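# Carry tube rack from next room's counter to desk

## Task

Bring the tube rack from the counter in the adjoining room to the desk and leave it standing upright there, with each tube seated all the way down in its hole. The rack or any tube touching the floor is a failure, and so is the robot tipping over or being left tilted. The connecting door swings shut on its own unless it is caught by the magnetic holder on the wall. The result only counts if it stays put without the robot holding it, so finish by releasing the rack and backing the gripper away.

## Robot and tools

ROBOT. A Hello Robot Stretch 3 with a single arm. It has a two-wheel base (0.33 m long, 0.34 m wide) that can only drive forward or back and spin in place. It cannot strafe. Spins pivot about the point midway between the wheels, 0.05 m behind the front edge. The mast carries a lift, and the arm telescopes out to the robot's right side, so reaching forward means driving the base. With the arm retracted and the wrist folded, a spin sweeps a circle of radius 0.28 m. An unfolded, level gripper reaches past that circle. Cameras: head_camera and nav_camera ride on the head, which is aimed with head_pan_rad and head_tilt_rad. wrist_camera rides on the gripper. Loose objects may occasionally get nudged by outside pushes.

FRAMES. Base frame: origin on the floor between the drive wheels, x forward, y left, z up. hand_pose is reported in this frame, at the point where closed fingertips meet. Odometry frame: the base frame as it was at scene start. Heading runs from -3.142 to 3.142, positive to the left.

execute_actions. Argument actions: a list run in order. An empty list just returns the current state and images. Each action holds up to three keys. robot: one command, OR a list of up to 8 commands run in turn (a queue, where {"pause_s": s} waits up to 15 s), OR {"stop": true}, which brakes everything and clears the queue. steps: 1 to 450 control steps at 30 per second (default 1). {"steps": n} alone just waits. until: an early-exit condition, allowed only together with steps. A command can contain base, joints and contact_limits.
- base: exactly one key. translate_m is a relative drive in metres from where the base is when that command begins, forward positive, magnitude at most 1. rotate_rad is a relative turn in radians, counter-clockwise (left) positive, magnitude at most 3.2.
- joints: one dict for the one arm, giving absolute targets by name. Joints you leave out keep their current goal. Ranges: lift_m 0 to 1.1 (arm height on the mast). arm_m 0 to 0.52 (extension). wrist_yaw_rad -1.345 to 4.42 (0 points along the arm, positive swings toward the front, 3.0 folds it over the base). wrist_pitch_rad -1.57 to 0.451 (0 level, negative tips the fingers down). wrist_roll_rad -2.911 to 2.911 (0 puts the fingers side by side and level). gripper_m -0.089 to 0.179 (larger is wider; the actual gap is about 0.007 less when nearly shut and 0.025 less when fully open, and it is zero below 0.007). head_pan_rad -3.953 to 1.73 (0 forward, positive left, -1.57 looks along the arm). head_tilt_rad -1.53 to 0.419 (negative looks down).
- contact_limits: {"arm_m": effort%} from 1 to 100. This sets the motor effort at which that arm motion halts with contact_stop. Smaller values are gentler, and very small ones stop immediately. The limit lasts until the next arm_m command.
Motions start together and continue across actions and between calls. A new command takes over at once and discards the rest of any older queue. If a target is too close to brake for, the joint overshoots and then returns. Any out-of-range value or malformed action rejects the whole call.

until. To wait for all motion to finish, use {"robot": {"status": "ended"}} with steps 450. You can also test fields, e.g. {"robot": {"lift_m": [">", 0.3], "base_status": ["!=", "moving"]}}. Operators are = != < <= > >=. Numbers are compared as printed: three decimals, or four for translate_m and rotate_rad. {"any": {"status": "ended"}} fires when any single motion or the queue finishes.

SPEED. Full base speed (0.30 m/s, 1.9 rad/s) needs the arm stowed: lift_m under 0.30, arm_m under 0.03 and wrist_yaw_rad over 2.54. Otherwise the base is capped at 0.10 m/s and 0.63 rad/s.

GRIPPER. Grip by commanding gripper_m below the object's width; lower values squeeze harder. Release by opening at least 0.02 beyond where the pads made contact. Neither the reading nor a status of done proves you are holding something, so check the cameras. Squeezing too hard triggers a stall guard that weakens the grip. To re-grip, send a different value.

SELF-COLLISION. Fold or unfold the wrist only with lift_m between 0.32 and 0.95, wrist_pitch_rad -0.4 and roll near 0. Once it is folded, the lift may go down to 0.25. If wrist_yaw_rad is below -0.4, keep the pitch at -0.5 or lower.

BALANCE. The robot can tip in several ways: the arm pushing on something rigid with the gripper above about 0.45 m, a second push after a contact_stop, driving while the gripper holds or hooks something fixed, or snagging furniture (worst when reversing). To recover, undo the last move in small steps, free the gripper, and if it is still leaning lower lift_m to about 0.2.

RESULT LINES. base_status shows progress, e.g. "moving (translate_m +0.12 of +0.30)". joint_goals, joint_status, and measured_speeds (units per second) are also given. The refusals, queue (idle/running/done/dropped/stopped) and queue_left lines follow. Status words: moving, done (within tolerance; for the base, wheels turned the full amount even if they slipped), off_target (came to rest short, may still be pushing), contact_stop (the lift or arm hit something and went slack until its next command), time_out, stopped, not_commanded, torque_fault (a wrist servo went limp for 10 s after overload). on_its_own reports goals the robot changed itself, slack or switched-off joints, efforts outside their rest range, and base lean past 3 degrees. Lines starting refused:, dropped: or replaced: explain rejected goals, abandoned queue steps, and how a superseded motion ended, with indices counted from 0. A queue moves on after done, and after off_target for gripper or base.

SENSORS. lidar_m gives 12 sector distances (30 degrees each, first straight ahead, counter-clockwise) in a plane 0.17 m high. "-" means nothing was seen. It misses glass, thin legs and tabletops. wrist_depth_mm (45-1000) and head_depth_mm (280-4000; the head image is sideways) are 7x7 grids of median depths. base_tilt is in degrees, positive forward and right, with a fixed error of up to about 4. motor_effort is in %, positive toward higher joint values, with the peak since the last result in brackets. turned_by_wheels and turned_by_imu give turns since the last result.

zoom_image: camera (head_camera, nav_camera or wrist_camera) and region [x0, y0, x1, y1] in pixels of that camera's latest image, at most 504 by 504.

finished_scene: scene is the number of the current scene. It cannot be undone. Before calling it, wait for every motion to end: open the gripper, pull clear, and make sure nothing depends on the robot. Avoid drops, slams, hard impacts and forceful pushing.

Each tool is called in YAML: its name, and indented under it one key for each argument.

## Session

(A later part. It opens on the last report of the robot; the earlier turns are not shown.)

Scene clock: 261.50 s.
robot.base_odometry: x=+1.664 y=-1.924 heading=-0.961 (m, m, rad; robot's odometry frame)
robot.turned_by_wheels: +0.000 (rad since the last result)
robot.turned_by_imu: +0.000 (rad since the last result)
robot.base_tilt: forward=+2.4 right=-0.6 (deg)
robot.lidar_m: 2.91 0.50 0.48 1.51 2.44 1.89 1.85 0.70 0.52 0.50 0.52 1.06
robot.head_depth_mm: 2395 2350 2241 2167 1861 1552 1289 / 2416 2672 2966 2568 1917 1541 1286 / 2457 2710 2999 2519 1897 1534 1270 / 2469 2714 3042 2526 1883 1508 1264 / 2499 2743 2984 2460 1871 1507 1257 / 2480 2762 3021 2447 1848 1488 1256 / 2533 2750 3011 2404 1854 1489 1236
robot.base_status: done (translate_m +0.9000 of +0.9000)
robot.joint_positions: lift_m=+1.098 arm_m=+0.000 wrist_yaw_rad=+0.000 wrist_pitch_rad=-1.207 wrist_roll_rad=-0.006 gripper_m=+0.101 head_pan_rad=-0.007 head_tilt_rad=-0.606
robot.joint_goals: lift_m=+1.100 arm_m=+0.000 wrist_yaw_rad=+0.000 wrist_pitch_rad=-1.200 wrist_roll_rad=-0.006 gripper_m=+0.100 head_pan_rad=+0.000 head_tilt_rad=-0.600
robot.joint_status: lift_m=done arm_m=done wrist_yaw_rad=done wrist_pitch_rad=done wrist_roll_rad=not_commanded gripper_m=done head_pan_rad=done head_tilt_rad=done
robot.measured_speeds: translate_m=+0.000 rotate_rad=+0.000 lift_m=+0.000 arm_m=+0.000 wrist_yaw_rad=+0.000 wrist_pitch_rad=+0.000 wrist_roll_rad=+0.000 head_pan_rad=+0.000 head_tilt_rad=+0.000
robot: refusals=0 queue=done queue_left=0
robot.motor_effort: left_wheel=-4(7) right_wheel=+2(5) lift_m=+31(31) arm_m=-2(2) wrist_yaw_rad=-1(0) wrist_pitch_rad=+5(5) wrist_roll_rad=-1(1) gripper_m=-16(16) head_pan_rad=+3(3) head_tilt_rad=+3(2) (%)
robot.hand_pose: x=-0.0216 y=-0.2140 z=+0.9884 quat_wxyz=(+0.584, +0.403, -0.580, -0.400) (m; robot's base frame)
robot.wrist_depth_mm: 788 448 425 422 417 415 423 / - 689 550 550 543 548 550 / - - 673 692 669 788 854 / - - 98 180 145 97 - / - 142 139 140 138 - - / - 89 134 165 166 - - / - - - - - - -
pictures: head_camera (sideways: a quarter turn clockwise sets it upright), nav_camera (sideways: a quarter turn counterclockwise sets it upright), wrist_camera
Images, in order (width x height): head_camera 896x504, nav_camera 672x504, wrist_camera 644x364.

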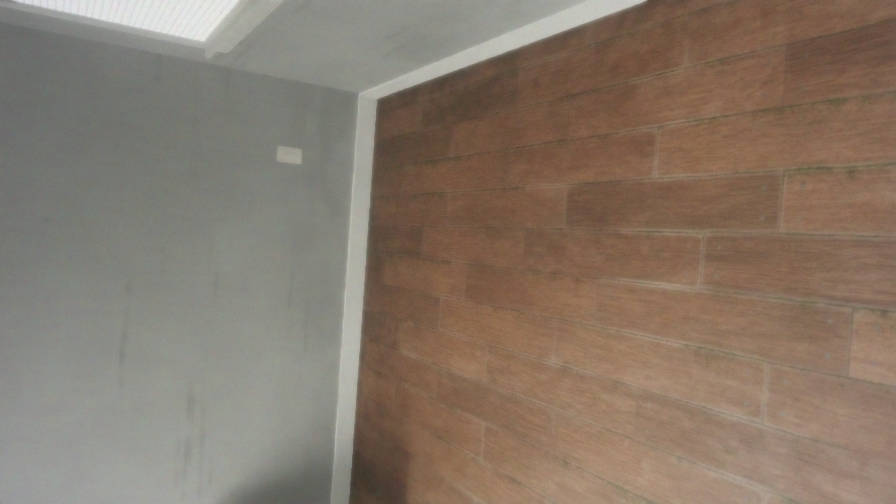

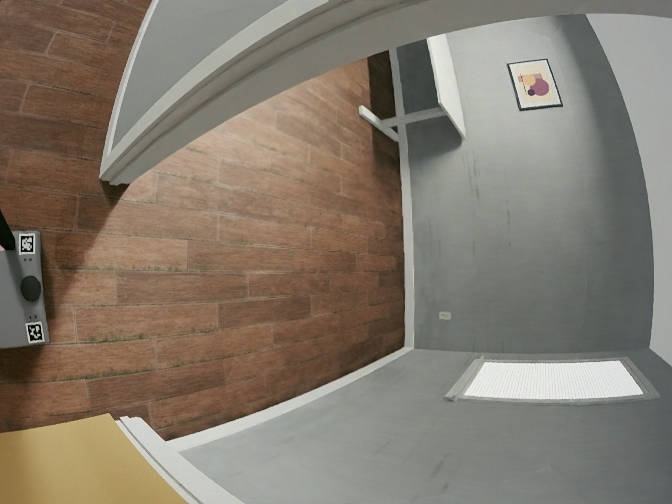

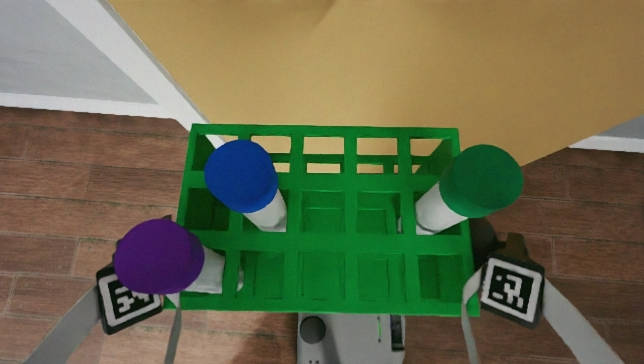

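execute_actions:
  actions:
    - {"robot":[{"base":{"translate_m":1.0}},{"base":{"translate_m":0.72}}],"steps":450,"until":{"robot":{"status":"ended"}}}
    - {"steps":200,"until":{"robot":{"status":"ended"}}}
    - {"robot":[{"base":{"rotate_rad":1.57},"joints":{"head_pan_rad":-0.9,"head_tilt_rad":-0.7}},{"base":{"translate_m":0.9}}],"steps":450,"until":{"robot":{"status":"ended"}}}

Scene clock: 298.93 s.
robot.base_odometry: x=+3.388 y=-2.819 heading=+0.609 (m, m, rad; robot's odometry frame)
robot.turned_by_wheels: +1.570 (rad since the last result)
robot.turned_by_imu: +1.574 (rad since the last result)
robot.base_tilt: forward=+2.5 right=-0.6 (deg)
robot.lidar_m: 2.04 1.64 1.26 1.24 1.32 1.75 1.72 1.69 1.30 1.28 0.88 1.78
robot.head_depth_mm: 1152 1247 1299 993 1604 1488 291 / 1238 1336 1338 986 801 1441 1195 / 1346 1461 1334 977 791 1398 1218 / 1457 1598 1318 962 1575 1418 1206 / 1607 1752 1294 955 1729 1414 1203 / 1779 1858 1278 1056 1689 1395 1193 / 1933 2049 1264 1962 1673 1390 1191
robot.base_status: done (translate_m +0.9000 of +0.9000)
robot.joint_positions: lift_m=+1.098 arm_m=+0.000 wrist_yaw_rad=+0.000 wrist_pitch_rad=-1.207 wrist_roll_rad=-0.006 gripper_m=+0.101 head_pan_rad=-0.893 head_tilt_rad=-0.691
robot.joint_goals: lift_m=+1.100 arm_m=+0.000 wrist_yaw_rad=+0.000 wrist_pitch_rad=-1.200 wrist_roll_rad=-0.006 gripper_m=+0.100 head_pan_rad=-0.900 head_tilt_rad=-0.700
robot.joint_status: lift_m=done arm_m=done wrist_yaw_rad=done wrist_pitch_rad=done wrist_roll_rad=not_commanded gripper_m=done head_pan_rad=done head_tilt_rad=done
robot.measured_speeds: translate_m=+0.000 rotate_rad=+0.000 lift_m=+0.000 arm_m=+0.000 wrist_yaw_rad=+0.000 wrist_pitch_rad=+0.000 wrist_roll_rad=+0.000 head_pan_rad=+0.000 head_tilt_rad=+0.000
robot: refusals=0 queue=done queue_left=0
robot.motor_effort: left_wheel=-4(9) right_wheel=+3(6) lift_m=+31(31) arm_m=-2(2) wrist_yaw_rad=+0(1) wrist_pitch_rad=+5(4) wrist_roll_rad=+0(1) gripper_m=-16(15) head_pan_rad=-2(35) head_tilt_rad=-3(10) (%)
robot.hand_pose: x=-0.0216 y=-0.2140 z=+0.9884 quat_wxyz=(+0.584, +0.403, -0.580, -0.400) (m; robot's base frame)
robot.wrist_depth_mm: 508 502 - - - - - / - - - - - - - / - - - - - - - / - - 98 180 145 97 - / - 142 139 141 138 - - / - 89 134 165 166 - - / - - - - - - -
pictures: head_camera (sideways: a quarter turn clockwise sets it upright), nav_camera (sideways: a quarter turn counterclockwise sets it upright), wrist_camera
Images, in order (width x height): head_camera 896x504, nav_camera 672x504, wrist_camera 644x364.

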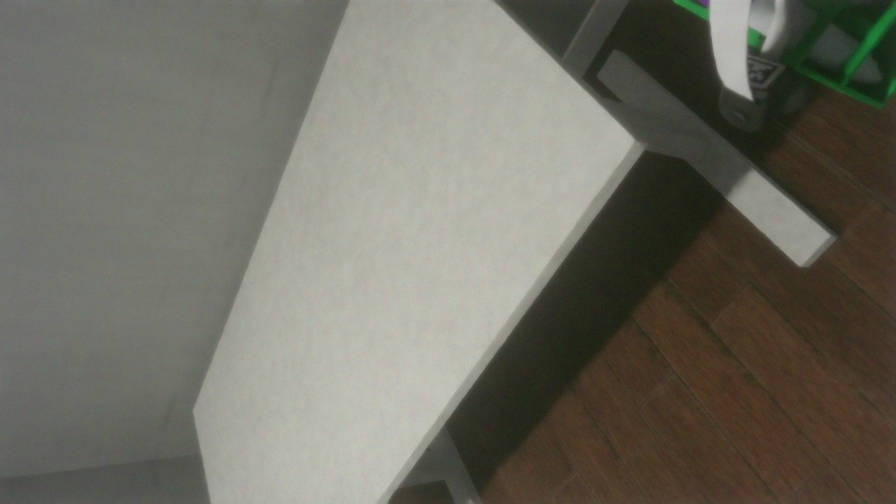

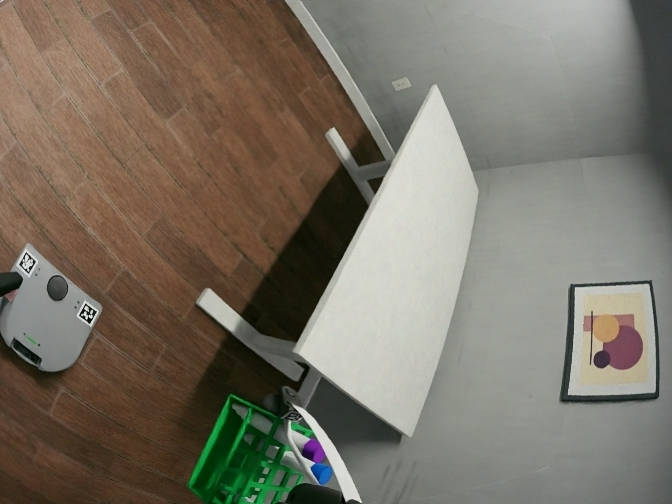

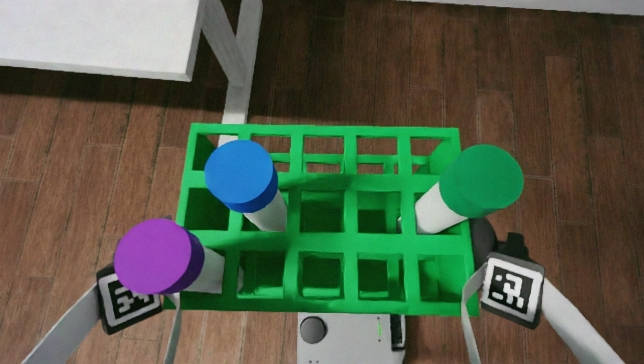

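execute_actions:
  actions:
    - {"robot":[{"base":{"translate_m":0.6},"joints":{"head_pan_rad":-1.57,"head_tilt_rad":-0.9}},{"joints":{"arm_m":0.5}},{"joints":{"lift_m":0.9}}],"steps":450,"until":{"robot":{"status":"ended"}}}

Scene clock: 315.90 s.
robot.base_odometry: x=+3.880 y=-2.475 heading=+0.609 (m, m, rad; robot's odometry frame)
robot.turned_by_wheels: +0.000 (rad since the last result)
robot.turned_by_imu: -0.002 (rad since the last result)
robot.base_tilt: forward=+2.3 right=-0.5 (deg)
robot.lidar_m: 1.46 1.55 1.22 1.19 1.27 2.35 2.31 1.75 0.88 1.33 1.31 1.34
robot.head_depth_mm: 1137 1254 - - 1481 1314 1149 / 1104 - 913 783 1467 1297 1142 / 1110 1148 907 790 1460 1279 1142 / 1133 - 844 779 1472 1270 1130 / 1175 1171 884 791 1463 1274 1126 / 1180 1152 902 783 1448 1263 1126 / 1197 1141 901 800 1427 1261 1112
robot.base_status: done (translate_m +0.6000 of +0.6000)
robot.joint_positions: lift_m=+0.900 arm_m=+0.500 wrist_yaw_rad=+0.000 wrist_pitch_rad=-1.207 wrist_roll_rad=-0.006 gripper_m=+0.101 head_pan_rad=-1.563 head_tilt_rad=-0.889
robot.joint_goals: lift_m=+0.900 arm_m=+0.500 wrist_yaw_rad=+0.000 wrist_pitch_rad=-1.200 wrist_roll_rad=-0.006 gripper_m=+0.100 head_pan_rad=-1.570 head_tilt_rad=-0.900
robot.joint_status: lift_m=done arm_m=done wrist_yaw_rad=done wrist_pitch_rad=done wrist_roll_rad=not_commanded gripper_m=done head_pan_rad=done head_tilt_rad=done
robot.measured_speeds: translate_m=+0.000 rotate_rad=+0.000 lift_m=+0.000 arm_m=+0.000 wrist_yaw_rad=+0.000 wrist_pitch_rad=+0.000 wrist_roll_rad=+0.000 head_pan_rad=+0.000 head_tilt_rad=+0.000
robot: refusals=0 queue=done queue_left=0
robot.motor_effort: left_wheel=-4(6) right_wheel=+2(5) lift_m=+23(31) arm_m=+3(2) wrist_yaw_rad=+1(1) wrist_pitch_rad=+5(4) wrist_roll_rad=-1(1) gripper_m=-16(15) head_pan_rad=-3(32) head_tilt_rad=-4(16) (%)
robot.hand_pose: x=-0.0216 y=-0.7134 z=+0.7908 quat_wxyz=(+0.584, +0.402, -0.580, -0.400) (m; robot's base frame)
robot.wrist_depth_mm: 277 275 278 277 278 279 280 / 265 267 267 267 267 266 269 / 257 257 254 257 255 259 259 / 246 247 98 181 145 97 250 / 239 142 139 140 138 242 241 / 233 89 134 166 166 - 235 / 224 224 225 227 224 225 226
pictures: head_camera (sideways: a quarter turn clockwise sets it upright), nav_camera (sideways: a quarter turn counterclockwise sets it upright), wrist_camera
Images, in order (width x height): head_camera 896x504, nav_camera 672x504, wrist_camera 644x364.

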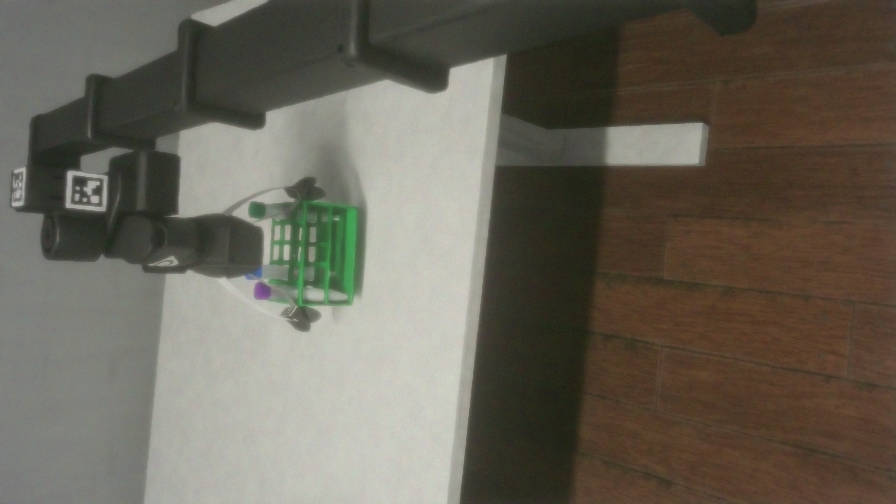

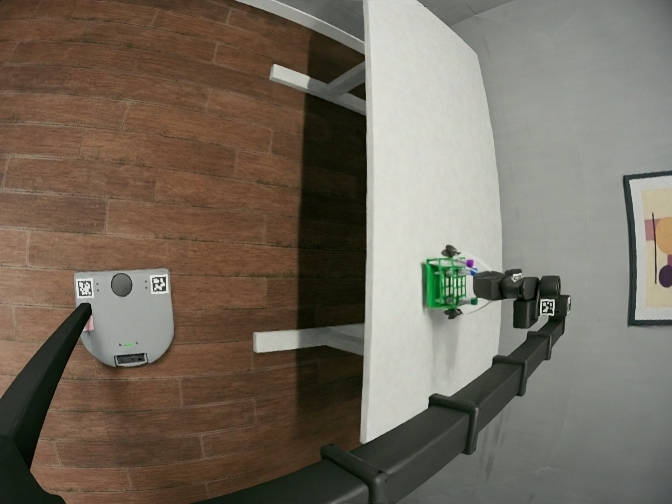

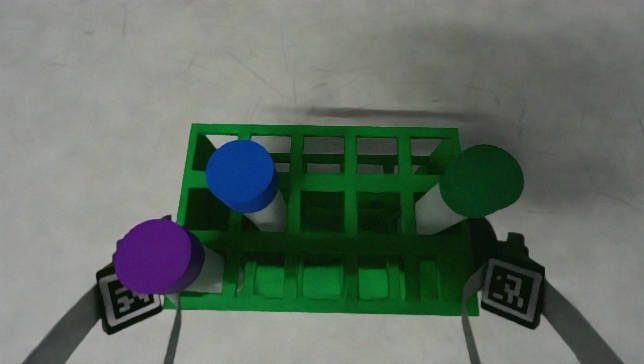

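execute_actions:
  actions:
    - {"robot":{"joints":{"lift_m":0.876}},"steps":100,"until":{"robot":{"status":"ended"}}}
    - {"robot":{"joints":{"gripper_m":0.179}},"steps":100,"until":{"robot":{"status":"ended"}}}
    - {"robot":[{"joints":{"lift_m":1.0}},{"joints":{"arm_m":0.15}},{"joints":{"lift_m":0.72,"wrist_pitch_rad":0.05}}],"steps":400,"until":{"robot":{"status":"ended"}}}

Scene clock: 330.00 s.
robot.base_odometry: x=+3.880 y=-2.475 heading=+0.609 (m, m, rad; robot's odometry frame)
robot.turned_by_wheels: +0.000 (rad since the last result)
robot.turned_by_imu: -0.004 (rad since the last result)
robot.base_tilt: forward=+2.6 right=-0.5 (deg)
robot.lidar_m: 1.45 1.55 1.22 1.19 1.27 2.35 2.31 1.75 0.88 1.33 1.31 1.35
robot.head_depth_mm: 1136 1227 955 779 1508 1329 - / 1147 1218 947 782 - - - / 1159 1200 932 774 - 1276 1139 / 1163 1184 867 810 1402 1283 1132 / 1173 1165 909 794 1465 1271 1125 / 1185 1153 905 787 1450 1265 1116 / 1200 1137 900 800 1448 1251 1110
robot.base_status: done (translate_m +0.6000 of +0.6000)
robot.joint_positions: lift_m=+0.720 arm_m=+0.150 wrist_yaw_rad=+0.000 wrist_pitch_rad=+0.026 wrist_roll_rad=-0.006 gripper_m=+0.179 head_pan_rad=-1.563 head_tilt_rad=-0.889
robot.joint_goals: lift_m=+0.720 arm_m=+0.150 wrist_yaw_rad=+0.000 wrist_pitch_rad=+0.050 wrist_roll_rad=-0.006 gripper_m=+0.179 head_pan_rad=-1.570 head_tilt_rad=-0.900
robot.joint_status: lift_m=done arm_m=done wrist_yaw_rad=done wrist_pitch_rad=done wrist_roll_rad=not_commanded gripper_m=done head_pan_rad=done head_tilt_rad=done
robot.measured_speeds: translate_m=+0.000 rotate_rad=+0.000 lift_m=+0.000 arm_m=+0.000 wrist_yaw_rad=+0.000 wrist_pitch_rad=+0.000 wrist_roll_rad=+0.000 head_pan_rad=+0.000 head_tilt_rad=+0.000
robot: refusals=0 queue=done queue_left=0
robot.motor_effort: left_wheel=-4(4) right_wheel=+2(2) lift_m=+22(32) arm_m=-1(4) wrist_yaw_rad=+0(0) wrist_pitch_rad=+15(15) wrist_roll_rad=-1(1) gripper_m=+0(84) head_pan_rad=-3(3) head_tilt_rad=-3(4) (%)
robot.hand_pose: x=-0.0214 y=-0.5520 z=+0.8415 quat_wxyz=(+0.709, -0.009, -0.705, +0.009) (m; robot's base frame)
robot.wrist_depth_mm: 999 977 939 923 906 875 854 / - 983 953 914 931 907 868 / - - 999 947 919 896 885 / - - - 969 975 921 923 / 669 694 645 354 644 674 929 / 454 416 416 352 379 407 419 / 292 305 303 302 303 299 281
pictures: head_camera (sideways: a quarter turn clockwise sets it upright), nav_camera (sideways: a quarter turn counterclockwise sets it upright), wrist_camera
Images, in order (width x height): head_camera 896x504, nav_camera 672x504, wrist_camera 644x364.

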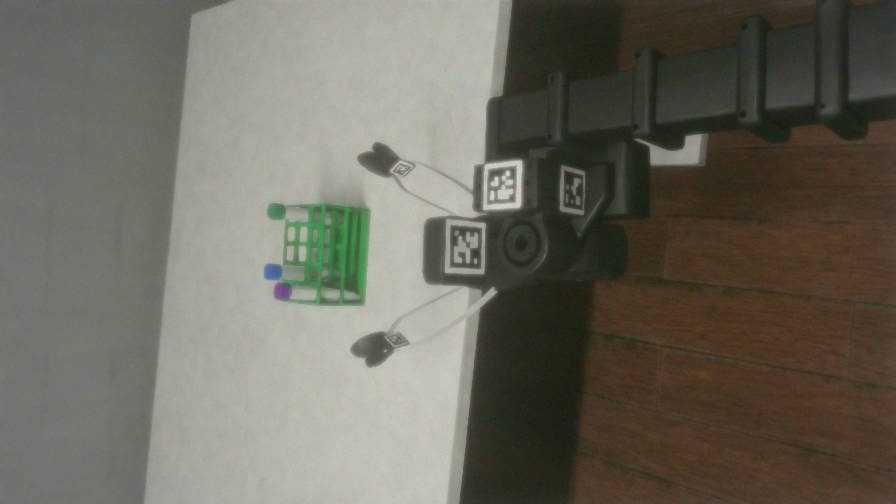

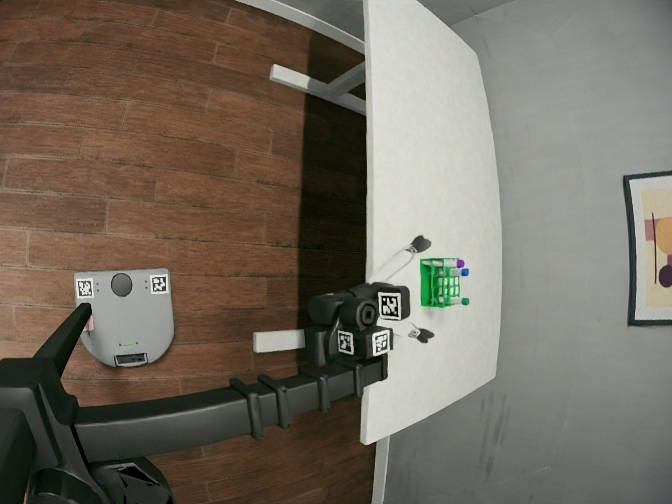

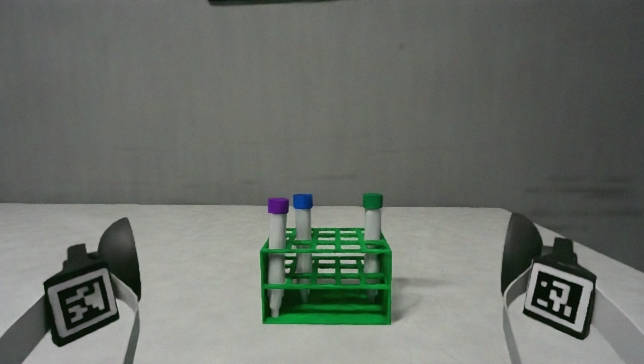

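zoom_image:
  camera: "wrist_camera"
  region: [240,170,420,340]

Region (240, 170, 420, 340) of wrist_camera's 644x364 image, scaled by 2.800.

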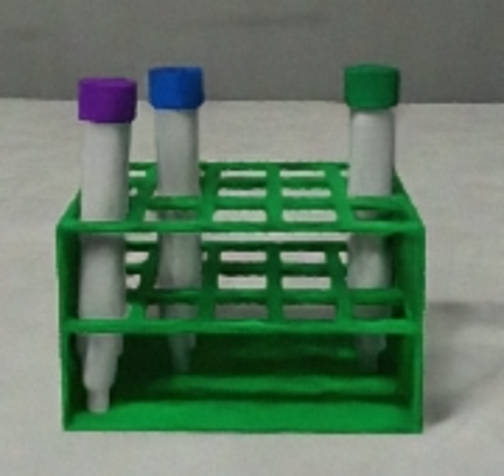

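execute_actions:
  actions:
    - {"robot":[{"joints":{"arm_m":0.0}},{"base":{"rotate_rad":0.0,"translate_m":0.0}}],"steps":1}

execute_actions:
  actions:
    - {"robot":[{"joints":{"lift_m":0.9}},{"joints":{"arm_m":0.0}}],"steps":200,"until":{"robot":{"status":"ended"}}}


Scene clock: 339.27 s.
robot.base_odometry: x=+3.880 y=-2.475 heading=+0.609 (m, m, rad; robot's odometry frame)
robot.turned_by_wheels: +0.000 (rad since the last result)
robot.turned_by_imu: -0.002 (rad since the last result)
robot.base_tilt: forward=+2.5 right=-0.4 (deg)
robot.lidar_m: 1.45 1.55 1.22 1.19 1.27 2.35 2.31 1.75 0.88 1.33 1.31 1.34
robot.head_depth_mm: 1144 1232 957 797 - - 1111 / 1146 1222 979 792 - - 1103 / 1156 1208 932 - - - 1139 / 1168 1183 865 - - - 1131 / 1179 1172 902 792 1458 1273 1126 / 1186 1159 931 787 1459 1269 1119 / 1194 1145 894 799 1440 1253 1109
robot.base_status: done (translate_m +0.6000 of +0.6000)
robot.joint_positions: lift_m=+0.900 arm_m=+0.000 wrist_yaw_rad=+0.000 wrist_pitch_rad=+0.027 wrist_roll_rad=-0.006 gripper_m=+0.179 head_pan_rad=-1.563 head_tilt_rad=-0.889
robot.joint_goals: lift_m=+0.900 arm_m=+0.000 wrist_yaw_rad=+0.000 wrist_pitch_rad=+0.050 wrist_roll_rad=-0.006 gripper_m=+0.179 head_pan_rad=-1.570 head_tilt_rad=-0.900
robot.joint_status: lift_m=done arm_m=done wrist_yaw_rad=done wrist_pitch_rad=done wrist_roll_rad=not_commanded gripper_m=done head_pan_rad=done head_tilt_rad=done
robot.measured_speeds: translate_m=+0.000 rotate_rad=+0.000 lift_m=+0.000 arm_m=+0.000 wrist_yaw_rad=+0.000 wrist_pitch_rad=+0.000 wrist_roll_rad=+0.000 head_pan_rad=+0.000 head_tilt_rad=+0.000
robot: refusals=0 queue=done queue_left=0
robot.motor_effort: left_wheel=-4(4) right_wheel=+2(2) lift_m=+31(32) arm_m=-2(1) wrist_yaw_rad=+0(1) wrist_pitch_rad=+14(15) wrist_roll_rad=-1(1) gripper_m=+1(0) head_pan_rad=-3(3) head_tilt_rad=-4(3) (%)
robot.hand_pose: x=-0.0214 y=-0.4021 z=+1.0213 quat_wxyz=(+0.709, -0.009, -0.705, +0.009) (m; robot's base frame)
robot.wrist_depth_mm: - - - - - - 968 / - - - - - - - / - - - - - - - / - - - - - - - / - - - - - - - / 928 847 837 832 821 809 - / 587 623 620 526 598 605 -
pictures: head_camera (sideways: a quarter turn clockwise sets it upright), nav_camera (sideways: a quarter turn counterclockwise sets it upright), wrist_camera
Images, in order (width x height): head_camera 896x504, nav_camera 672x504, wrist_camera 644x364.

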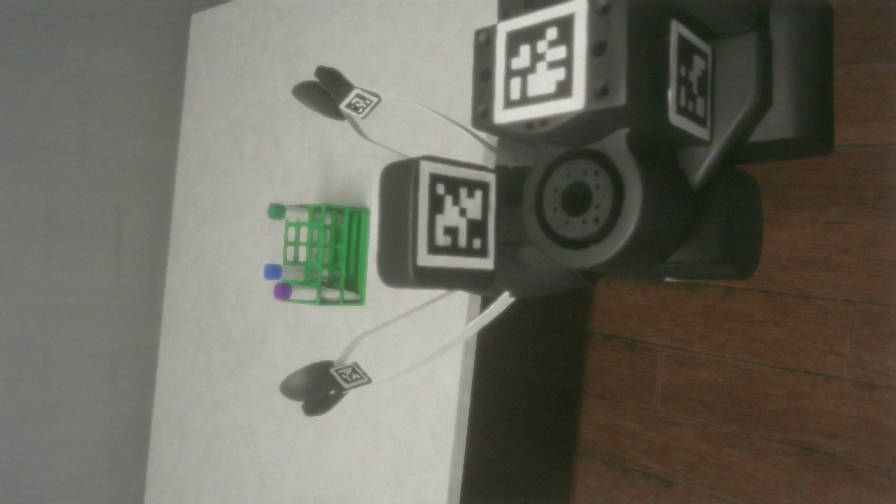

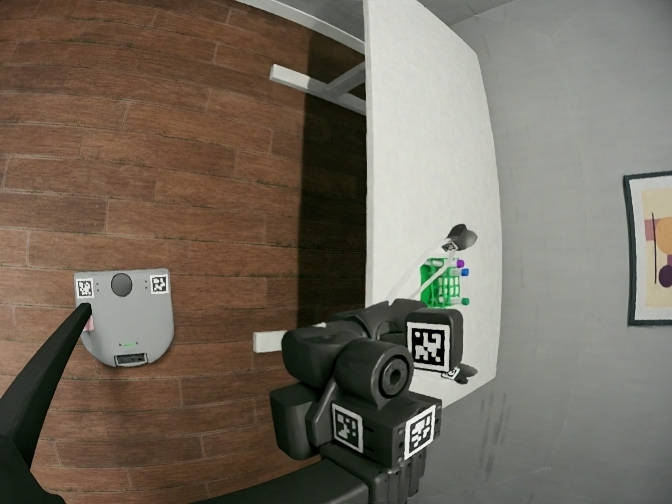

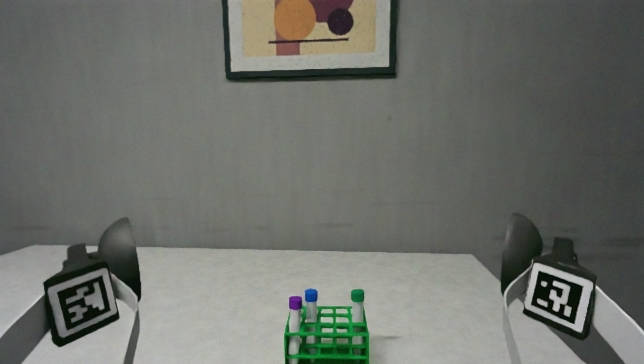

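Clear (0.3 m away from the rack).

finished_scene:
  scene: 2

The scene is finished: the task was done.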